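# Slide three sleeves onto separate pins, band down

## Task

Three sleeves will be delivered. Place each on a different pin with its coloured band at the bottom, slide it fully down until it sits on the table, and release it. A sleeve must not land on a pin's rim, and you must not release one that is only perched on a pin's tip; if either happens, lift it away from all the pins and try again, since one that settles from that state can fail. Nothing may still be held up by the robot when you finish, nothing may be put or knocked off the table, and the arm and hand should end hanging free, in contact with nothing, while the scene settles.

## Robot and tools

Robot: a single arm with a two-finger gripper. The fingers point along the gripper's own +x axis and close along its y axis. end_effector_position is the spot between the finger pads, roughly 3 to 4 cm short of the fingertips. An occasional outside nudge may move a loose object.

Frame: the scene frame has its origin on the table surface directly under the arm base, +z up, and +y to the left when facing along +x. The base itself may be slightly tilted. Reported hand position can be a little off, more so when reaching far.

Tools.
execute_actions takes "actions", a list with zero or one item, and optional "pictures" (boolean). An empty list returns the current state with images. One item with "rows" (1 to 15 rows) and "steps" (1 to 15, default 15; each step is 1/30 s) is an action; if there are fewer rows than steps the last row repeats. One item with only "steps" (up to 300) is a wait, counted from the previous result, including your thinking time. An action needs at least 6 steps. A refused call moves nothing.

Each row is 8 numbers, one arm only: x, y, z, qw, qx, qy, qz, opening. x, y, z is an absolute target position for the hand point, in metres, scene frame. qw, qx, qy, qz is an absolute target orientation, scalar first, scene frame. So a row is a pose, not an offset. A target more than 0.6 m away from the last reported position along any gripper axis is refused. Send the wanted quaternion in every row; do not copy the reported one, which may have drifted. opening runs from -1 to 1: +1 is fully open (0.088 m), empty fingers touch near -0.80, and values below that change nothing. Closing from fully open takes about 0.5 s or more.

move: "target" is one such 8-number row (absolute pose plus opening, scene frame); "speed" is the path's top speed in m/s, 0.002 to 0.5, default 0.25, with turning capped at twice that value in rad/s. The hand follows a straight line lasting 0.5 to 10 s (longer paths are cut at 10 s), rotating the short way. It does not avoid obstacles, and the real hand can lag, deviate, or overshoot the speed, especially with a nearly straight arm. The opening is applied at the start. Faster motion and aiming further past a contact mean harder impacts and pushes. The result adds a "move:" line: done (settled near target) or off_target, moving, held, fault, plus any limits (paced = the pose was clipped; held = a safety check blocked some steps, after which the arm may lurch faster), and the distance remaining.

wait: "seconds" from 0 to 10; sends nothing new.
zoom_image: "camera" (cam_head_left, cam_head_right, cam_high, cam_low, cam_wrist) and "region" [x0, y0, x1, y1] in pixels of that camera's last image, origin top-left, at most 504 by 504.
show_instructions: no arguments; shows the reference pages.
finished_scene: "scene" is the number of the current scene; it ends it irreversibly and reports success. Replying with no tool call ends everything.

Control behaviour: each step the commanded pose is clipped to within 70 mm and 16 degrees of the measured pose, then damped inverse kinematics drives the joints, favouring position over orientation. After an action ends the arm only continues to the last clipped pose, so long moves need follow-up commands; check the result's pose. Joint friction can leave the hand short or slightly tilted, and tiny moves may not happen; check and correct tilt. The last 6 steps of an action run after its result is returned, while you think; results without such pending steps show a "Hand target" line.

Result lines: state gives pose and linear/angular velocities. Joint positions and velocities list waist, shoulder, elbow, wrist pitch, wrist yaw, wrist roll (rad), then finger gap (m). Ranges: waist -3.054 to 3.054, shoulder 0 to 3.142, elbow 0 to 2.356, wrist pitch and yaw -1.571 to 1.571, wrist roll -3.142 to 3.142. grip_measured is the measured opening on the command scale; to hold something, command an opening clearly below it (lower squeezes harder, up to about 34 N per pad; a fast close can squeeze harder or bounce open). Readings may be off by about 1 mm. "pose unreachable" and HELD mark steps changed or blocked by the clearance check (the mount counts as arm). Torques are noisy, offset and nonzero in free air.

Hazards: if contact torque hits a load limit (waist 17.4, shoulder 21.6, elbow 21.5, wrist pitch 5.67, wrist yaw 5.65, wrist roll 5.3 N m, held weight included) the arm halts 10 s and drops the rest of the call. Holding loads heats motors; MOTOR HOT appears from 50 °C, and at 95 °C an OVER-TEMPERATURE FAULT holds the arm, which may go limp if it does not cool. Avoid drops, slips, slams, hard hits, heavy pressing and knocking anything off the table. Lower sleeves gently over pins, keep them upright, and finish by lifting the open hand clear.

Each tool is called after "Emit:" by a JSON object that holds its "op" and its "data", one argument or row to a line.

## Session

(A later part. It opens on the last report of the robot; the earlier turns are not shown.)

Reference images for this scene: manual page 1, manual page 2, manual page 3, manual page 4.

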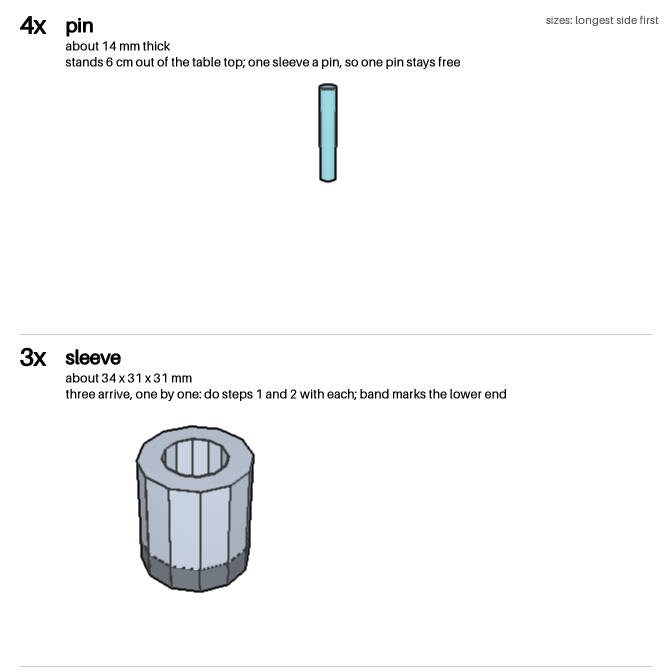

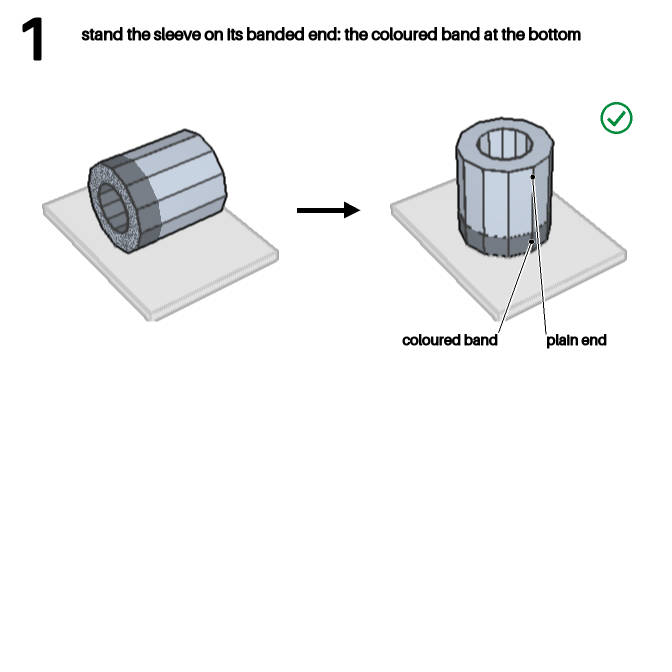

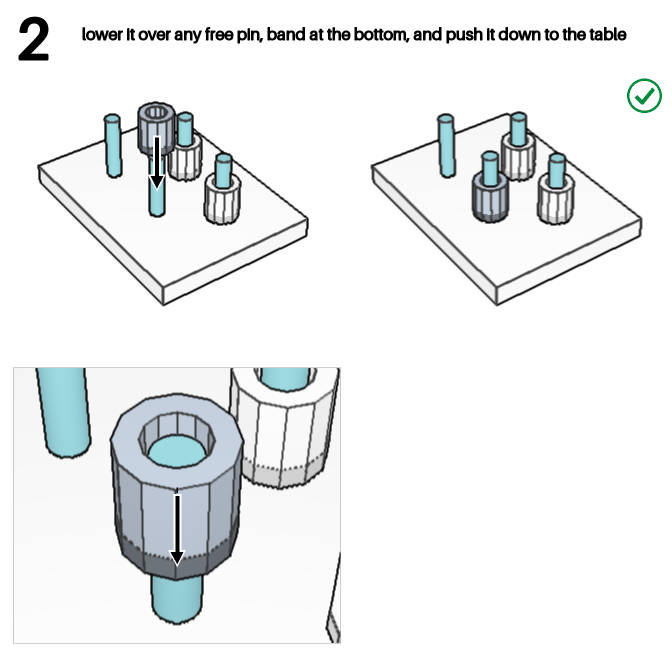

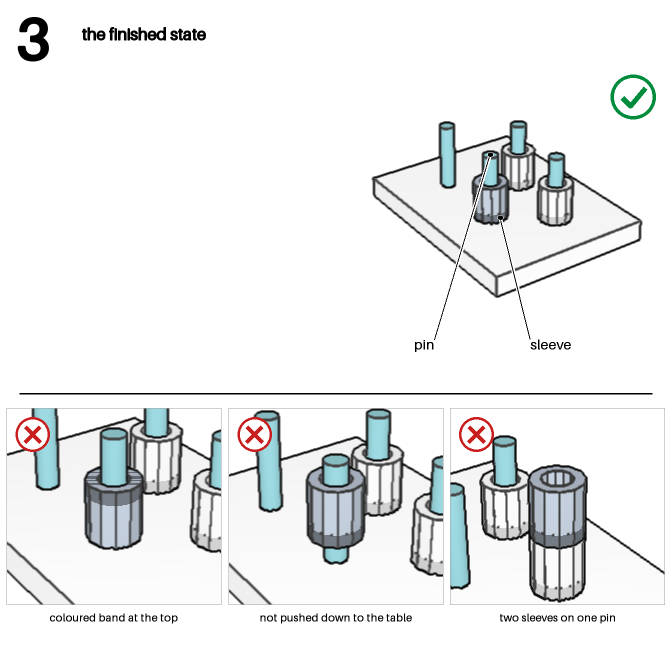

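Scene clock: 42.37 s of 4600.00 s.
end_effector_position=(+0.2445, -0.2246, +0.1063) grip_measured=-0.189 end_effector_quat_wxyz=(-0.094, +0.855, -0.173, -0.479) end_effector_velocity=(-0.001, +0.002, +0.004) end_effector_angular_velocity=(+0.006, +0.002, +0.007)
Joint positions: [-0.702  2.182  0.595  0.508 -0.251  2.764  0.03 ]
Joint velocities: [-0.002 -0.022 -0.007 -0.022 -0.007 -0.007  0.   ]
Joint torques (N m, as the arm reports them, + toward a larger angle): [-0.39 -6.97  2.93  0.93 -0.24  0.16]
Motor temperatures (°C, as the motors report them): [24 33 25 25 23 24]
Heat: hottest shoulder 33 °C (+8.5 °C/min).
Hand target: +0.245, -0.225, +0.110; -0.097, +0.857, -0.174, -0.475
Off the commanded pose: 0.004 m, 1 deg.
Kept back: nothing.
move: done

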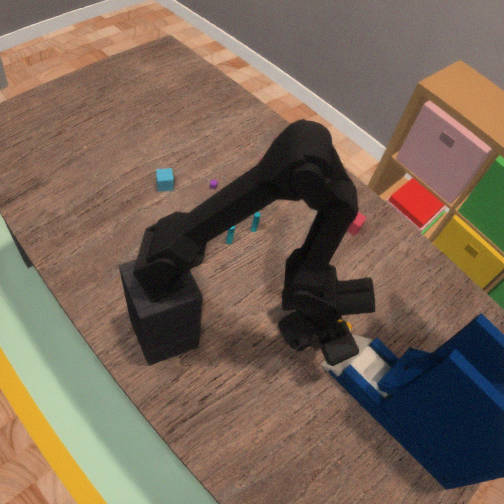

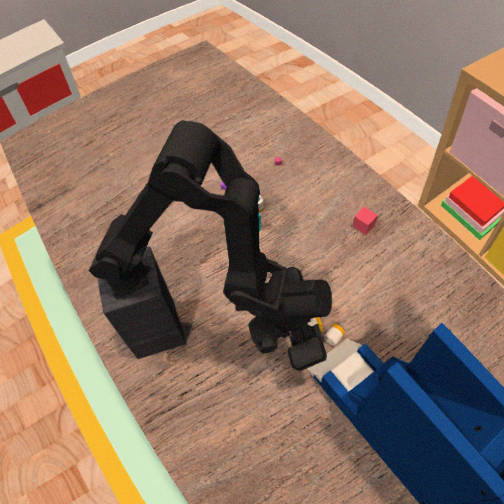

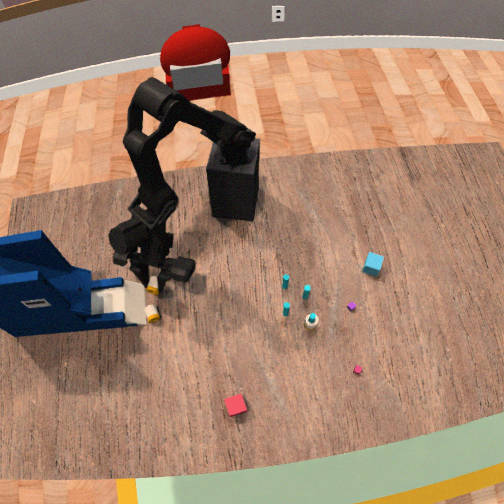

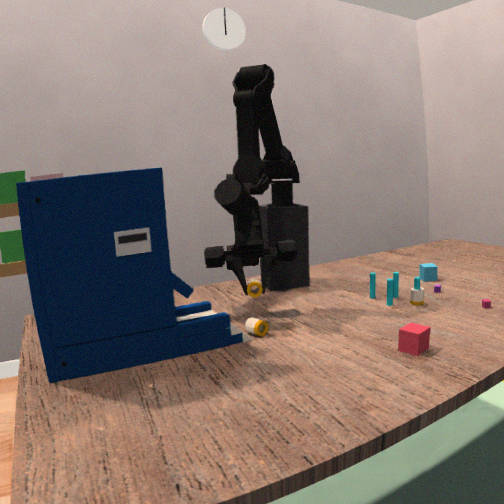

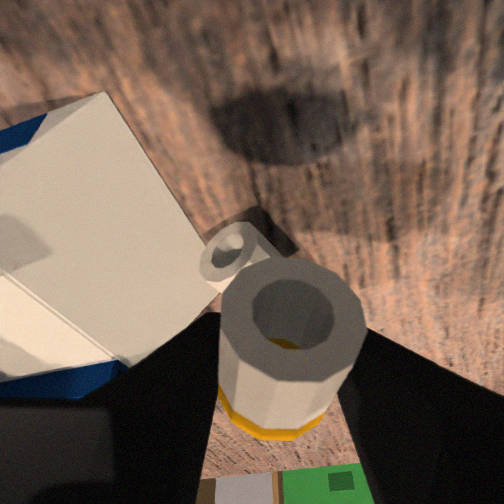

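Emit:
{"op": "move", "data": {
  "target": [0.35,-0.13,0.15,0.5684,0.6706,0.2244,-0.4205,-0.45],
  "speed": 0.5
}}

Emit:
{"op": "move", "data": {
  "target": [0.425,-0.114,0.06,0.962,0.0316,0.2398,-0.1267,-0.45],
  "speed": 0.5
}}

Emit:
{"op": "move", "data": {
  "target": [0.425,-0.114,0.035,0.962,0.0316,0.2398,-0.1267,-0.45],
  "speed": 0.05
}}

Emit:
{"op": "zoom_image", "data": {
  "camera": "cam_low",
  "region": [310,290,400,360]
}}

Emit:
{"op": "zoom_image", "data": {
  "camera": "cam_high",
  "region": [120,260,200,340]
}}

Scene clock: 45.13 s of 4600.00 s.
end_effector_position=(+0.3442, -0.1280, +0.1440) grip_measured=-0.189 end_effector_quat_wxyz=(+0.559, +0.674, +0.228, -0.425) end_effector_velocity=(+0.000, -0.000, +0.000) end_effector_angular_velocity=(-0.017, +0.008, +0.016)
Joint positions: [-0.233  2.048  0.663  0.405 -0.069  1.552  0.03 ]
Joint velocities: [ 0.002 -0.002  0.002 -0.007  0.007 -0.022 -0.   ]
Joint torques (N m, as the arm reports them, + toward a larger angle): [ 0.01 -7.31  5.41  1.15  0.19 -0.22]
Motor temperatures (°C, as the motors report them): [24 33 25 25 23 24]
Heat: hottest shoulder 33 °C (+8.0 °C/min).
Hand target: +0.350, -0.129, +0.150; +0.569, +0.672, +0.223, -0.419
Off the commanded pose: 0.009 m, 1 deg.
Kept back: nothing.
move: off_target

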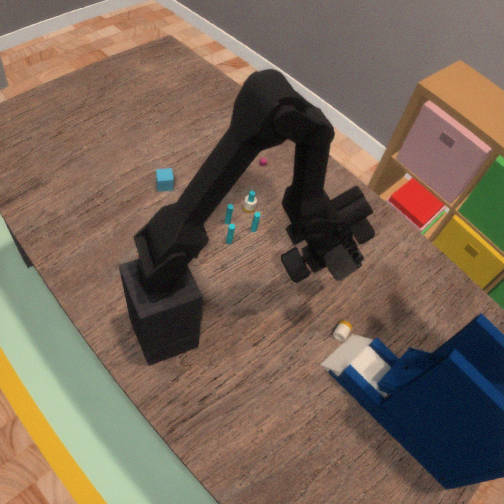

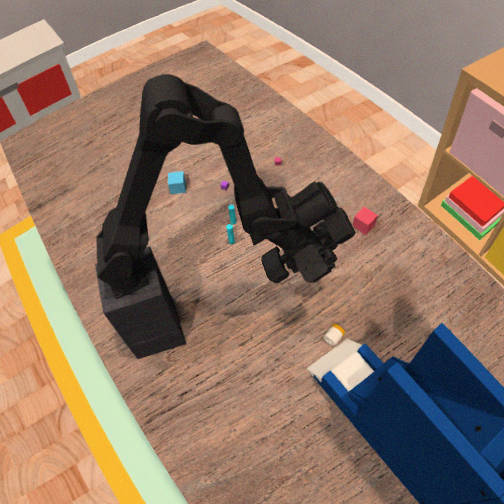

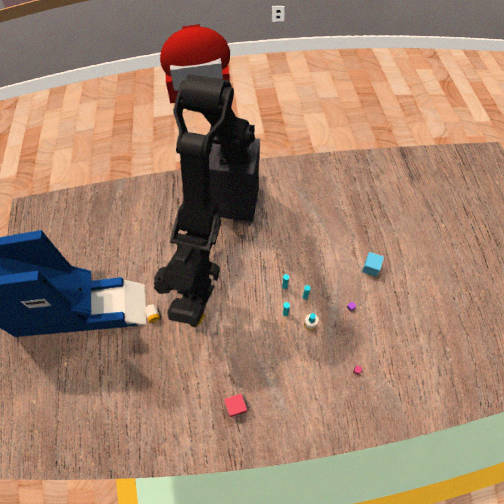

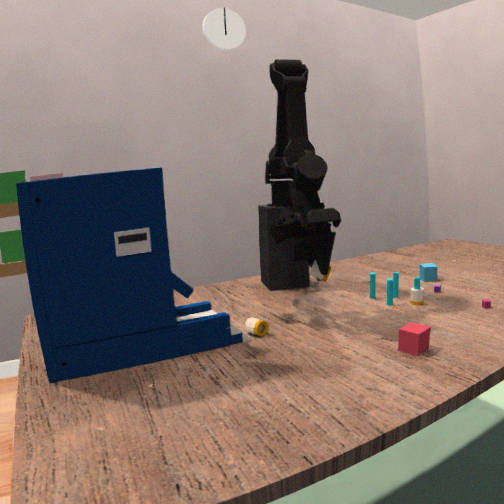

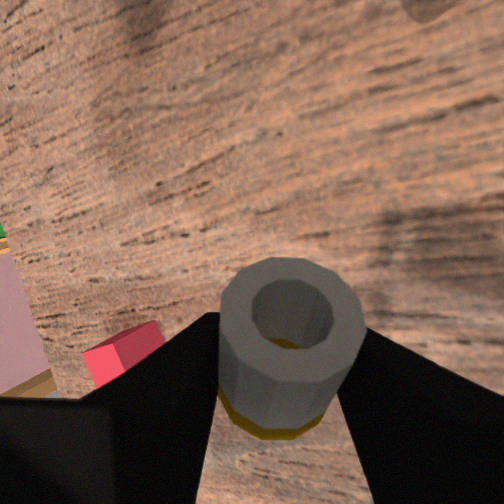

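Scene clock: 47.47 s of 4600.00 s.
end_effector_position=(+0.4255, -0.1126, +0.0624) grip_measured=-0.189 end_effector_quat_wxyz=(+0.962, +0.036, +0.239, -0.130) end_effector_velocity=(-0.001, +0.000, -0.000) end_effector_angular_velocity=(-0.016, +0.002, +0.014)
Joint positions: [-0.102  2.763  0.881  1.393  0.001  0.048  0.03 ]
Joint velocities: [-0.002  0.002 -0.002  0.007 -0.007 -0.022 -0.   ]
Joint torques (N m, as the arm reports them, + toward a larger angle): [-0.65 -6.51  3.05  2.14 -0.14 -0.18]
Motor temperatures (°C, as the motors report them): [24 33 25 26 23 24]
Heat: hottest shoulder 33 °C (+7.6 °C/min).
Hand target: +0.425, -0.114, +0.060; +0.962, +0.033, +0.239, -0.128
Off the commanded pose: 0.003 m, 1 deg.
Kept back: nothing.
move: done

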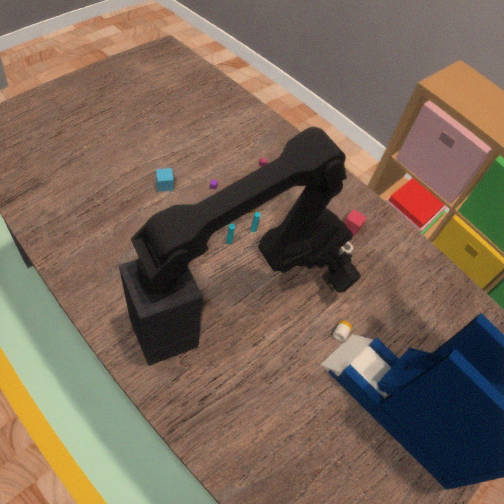

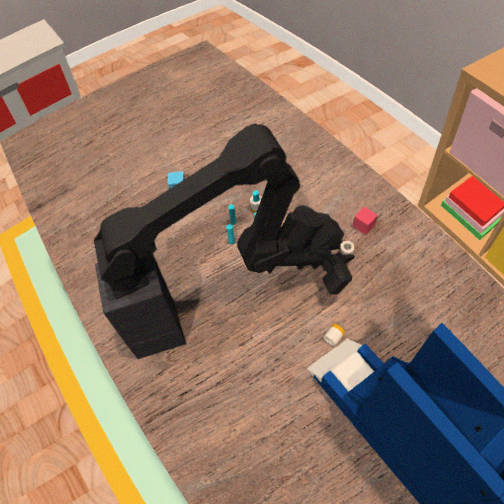

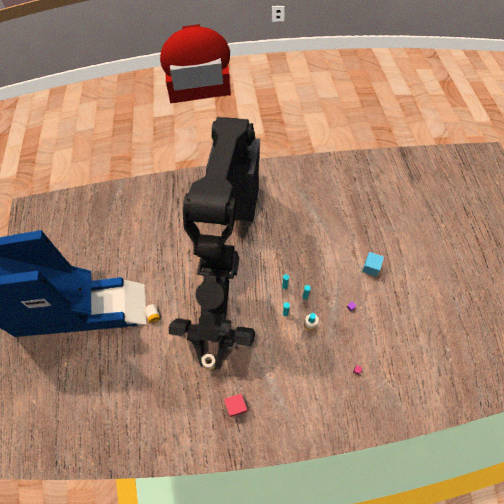

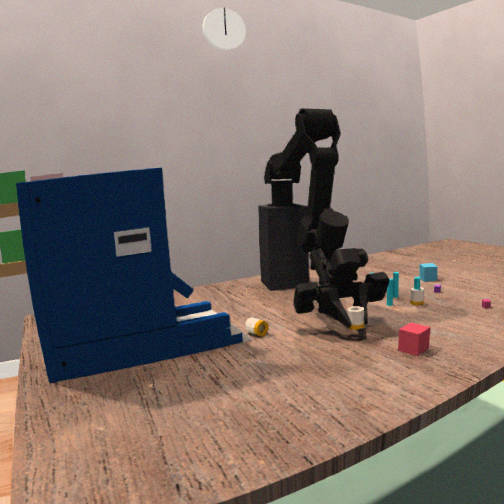

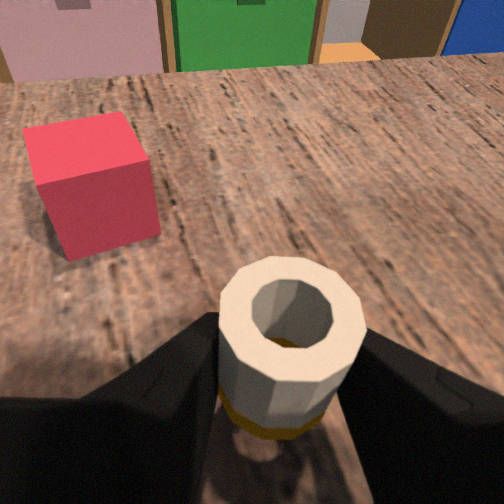

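Scene clock: 48.37 s of 4600.00 s.
end_effector_position=(+0.4251, -0.1132, +0.0370) grip_measured=-0.189 end_effector_quat_wxyz=(+0.962, +0.034, +0.240, -0.129) end_effector_velocity=(+0.003, +0.001, -0.000) end_effector_angular_velocity=(+0.003, -0.003, +0.020)
Joint positions: [-0.102  2.867  0.95   1.427  0.     0.043  0.03 ]
Joint velocities: [-0.002  0.002  0.012 -0.007 -0.022 -0.007 -0.   ]
Joint torques (N m, as the arm reports them, + toward a larger angle): [-0.59 -6.52  2.85  2.14 -0.14 -0.18]
Motor temperatures (°C, as the motors report them): [24 33 25 26 23 24]
Heat: hottest shoulder 33 °C (+7.4 °C/min).
Hand target: +0.425, -0.114, +0.035; +0.962, +0.032, +0.240, -0.127
Off the commanded pose: 0.002 m, 0 deg.
Kept back: nothing.
move: done

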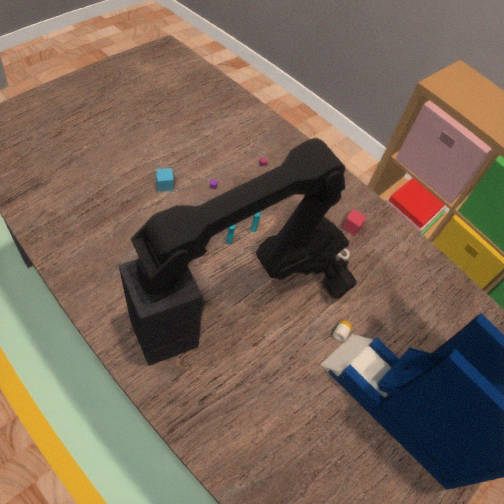

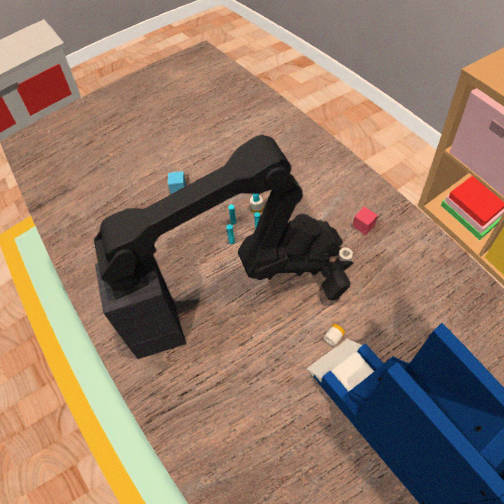

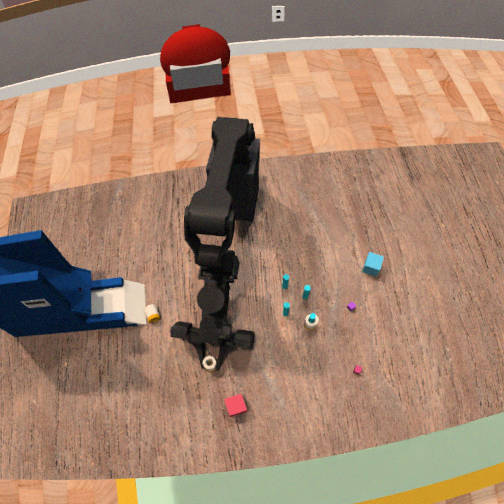

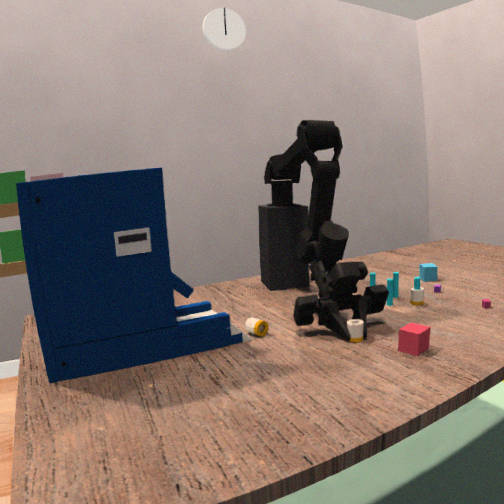

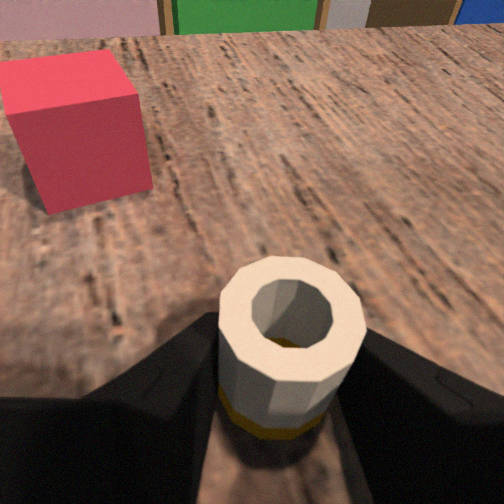

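Region (310, 290, 400, 360) of cam_low's 504x504 image, scaled by 5.600, with more detail than that image has.

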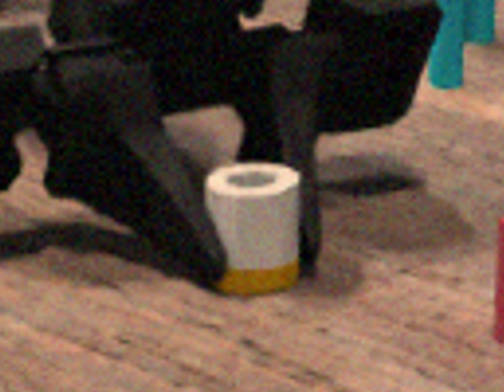

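Region (120, 260, 200, 340) of cam_high's 504x504 image, scaled by 6.300, with more detail than that image has.

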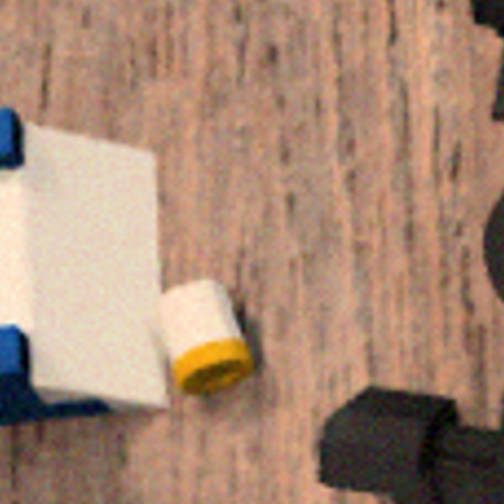

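Emit:
{"op": "execute_actions", "data": {
  "actions": []
}}

Scene clock: 49.33 s of 4600.00 s.
end_effector_position=(+0.4253, -0.1135, +0.0369) grip_measured=-0.189 end_effector_quat_wxyz=(+0.962, +0.034, +0.240, -0.129) end_effector_velocity=(-0.002, +0.003, -0.003) end_effector_angular_velocity=(-0.006, +0.015, +0.027)
Joint positions: [-0.103  2.868  0.952  1.428  0.     0.043  0.03 ]
Joint velocities: [-0.002  0.002 -0.002 -0.007 -0.022 -0.022 -0.   ]
Joint torques (N m, as the arm reports them, + toward a larger angle): [-0.6  -6.54  2.9   2.14 -0.15 -0.18]
Motor temperatures (°C, as the motors report them): [24 33 25 26 23 24]
Heat: hottest shoulder 33 °C (+7.3 °C/min).
Hand target: +0.425, -0.114, +0.035; +0.962, +0.032, +0.240, -0.127
Off the commanded pose: 0.002 m, 0 deg.
Kept back: nothing.
Steps of this call (steps 1 to 29: nothing new was sent). Readings (end_effector_position):
1: (+0.4253, -0.1133, +0.0371)
2: (+0.4254, -0.1133, +0.0372)
4: (+0.4254, -0.1133, +0.0371)
8: (+0.4253, -0.1135, +0.0369)
29: the state above

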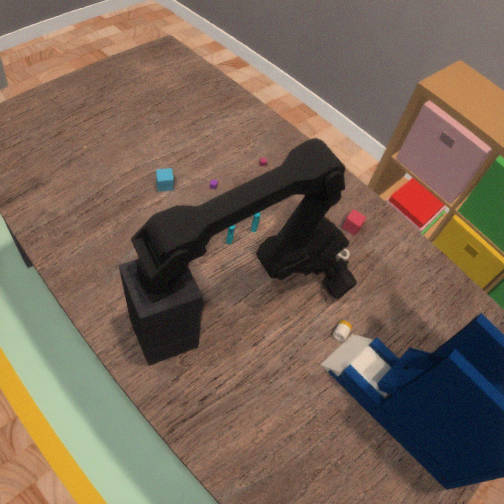

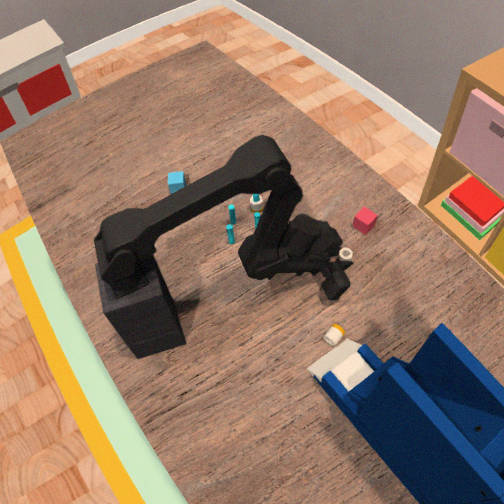

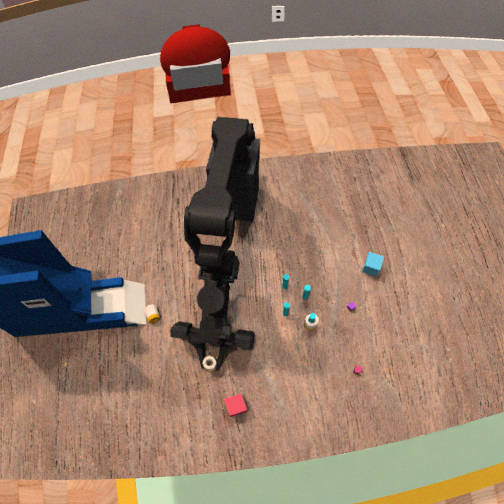

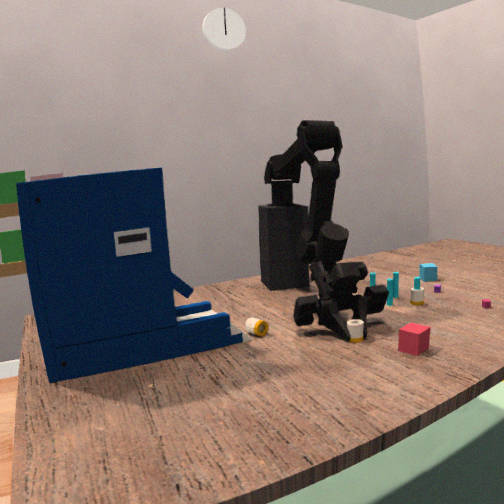

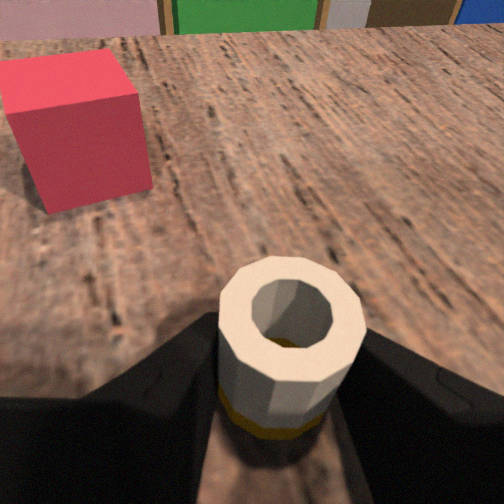

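Emit:
{"op": "execute_actions", "data": {
  "actions": [
    {"rows":[[0.425,-0.114,0.035,0.962,0.0316,0.2398,-0.1267,-0.2],[0.425,-0.114,0.035,0.962,0.0316,0.2398,-0.1267,-0.1],[0.425,-0.114,0.035,0.962,0.0316,0.2398,-0.1267,0.4],[0.425,-0.114,0.035,0.962,0.0316,0.2398,-0.1267,0.4],[0.425,-0.114,0.035,0.962,0.0316,0.2398,-0.1267,0.4],[0.425,-0.114,0.035,0.962,0.0316,0.2398,-0.1267,0.4],[0.425,-0.114,0.035,0.962,0.0316,0.2398,-0.1267,0.4],[0.425,-0.114,0.04,0.962,0.0316,0.2398,-0.1267,0.4],[0.425,-0.114,0.045,0.962,0.0316,0.2398,-0.1267,0.4],[0.425,-0.114,0.05,0.962,0.0316,0.2398,-0.1267,0.4]],"steps":14}
  ]
}}

Emit:
{"op": "move", "data": {
  "target": [0.4455,-0.120,0.054,0.701,0.0923,0.701,-0.0923,0.4],
  "speed": 0.35
}}

Scene clock: 49.87 s of 4600.00 s.
end_effector_position=(+0.4254, -0.1134, +0.0369) grip_measured=+0.263 end_effector_quat_wxyz=(+0.962, +0.034, +0.239, -0.129) end_effector_velocity=(-0.001, -0.002, -0.001) end_effector_angular_velocity=(+0.011, +0.005, -0.005)
Joint positions: [-0.103  2.868  0.952  1.429 -0.     0.043  0.052]
Joint velocities: [-0.007 -0.002 -0.002 -0.007 -0.007  0.007  0.051]
Joint torques (N m, as the arm reports them, + toward a larger angle): [-0.6  -7.71  1.93  1.97 -0.14 -0.18]
Motor temperatures (°C, as the motors report them): [24 33 25 26 23 24]
Heat: hottest shoulder 33 °C (+7.2 °C/min).
Steps of this call (steps 1 to 8: nothing new was sent; steps 9 to 16: the first 8 steps of this action). Readings (end_effector_position):
9: (+0.4253, -0.1135, +0.0369)
10: (+0.4253, -0.1135, +0.0369)
12: (+0.4254, -0.1135, +0.0370)
16: the state above

Scene clock: 52.57 s of 4600.00 s.
end_effector_position=(+0.4451, -0.1187, +0.0569) grip_measured=+0.400 end_effector_quat_wxyz=(+0.702, +0.088, +0.700, -0.094) end_effector_velocity=(-0.001, +0.000, +0.000) end_effector_angular_velocity=(+0.013, +0.019, +0.004)
Joint positions: [-0.114  2.711  1.814 -0.668 -0.027  0.001  0.059]
Joint velocities: [-0.002  0.012  0.027 -0.037 -0.007 -0.007 -0.   ]
Joint torques (N m, as the arm reports them, + toward a larger angle): [-0.7  -8.99  6.58  0.02 -0.16 -0.19]
Motor temperatures (°C, as the motors report them): [24 34 25 26 23 24]
Heat: hottest shoulder 34 °C (+8.0 °C/min).
Hand target: +0.445, -0.120, +0.054; +0.701, +0.089, +0.701, -0.091
Off your previous action's commanded pose: 0.010 m, 1 deg at its last step (step 6 of this call).
Off the commanded pose: 0.003 m, 1 deg.
Kept back: nothing.
move: done

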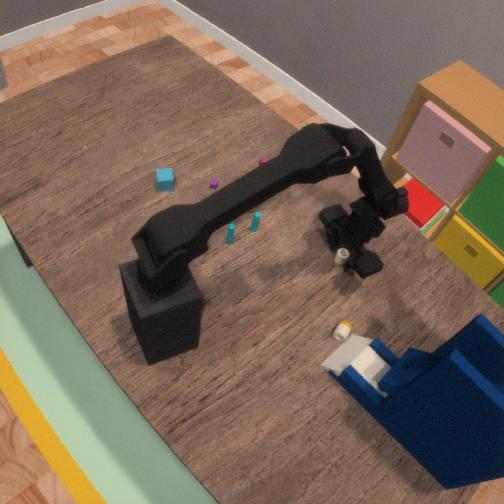

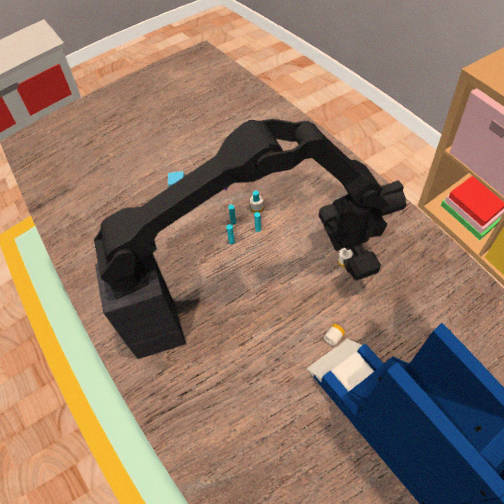

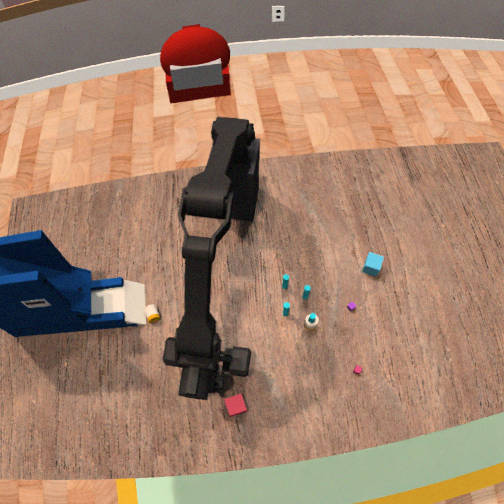

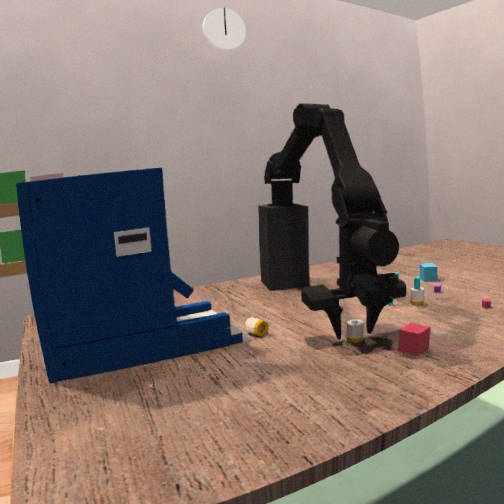

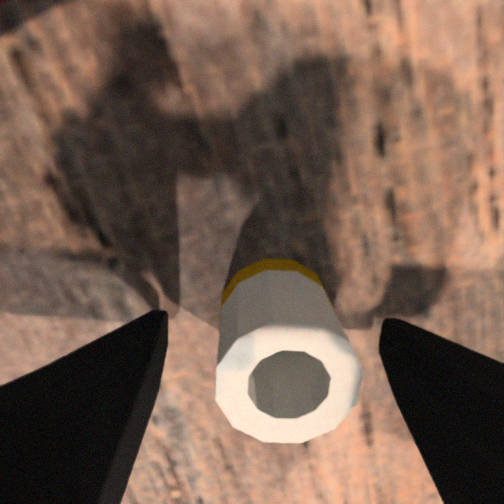

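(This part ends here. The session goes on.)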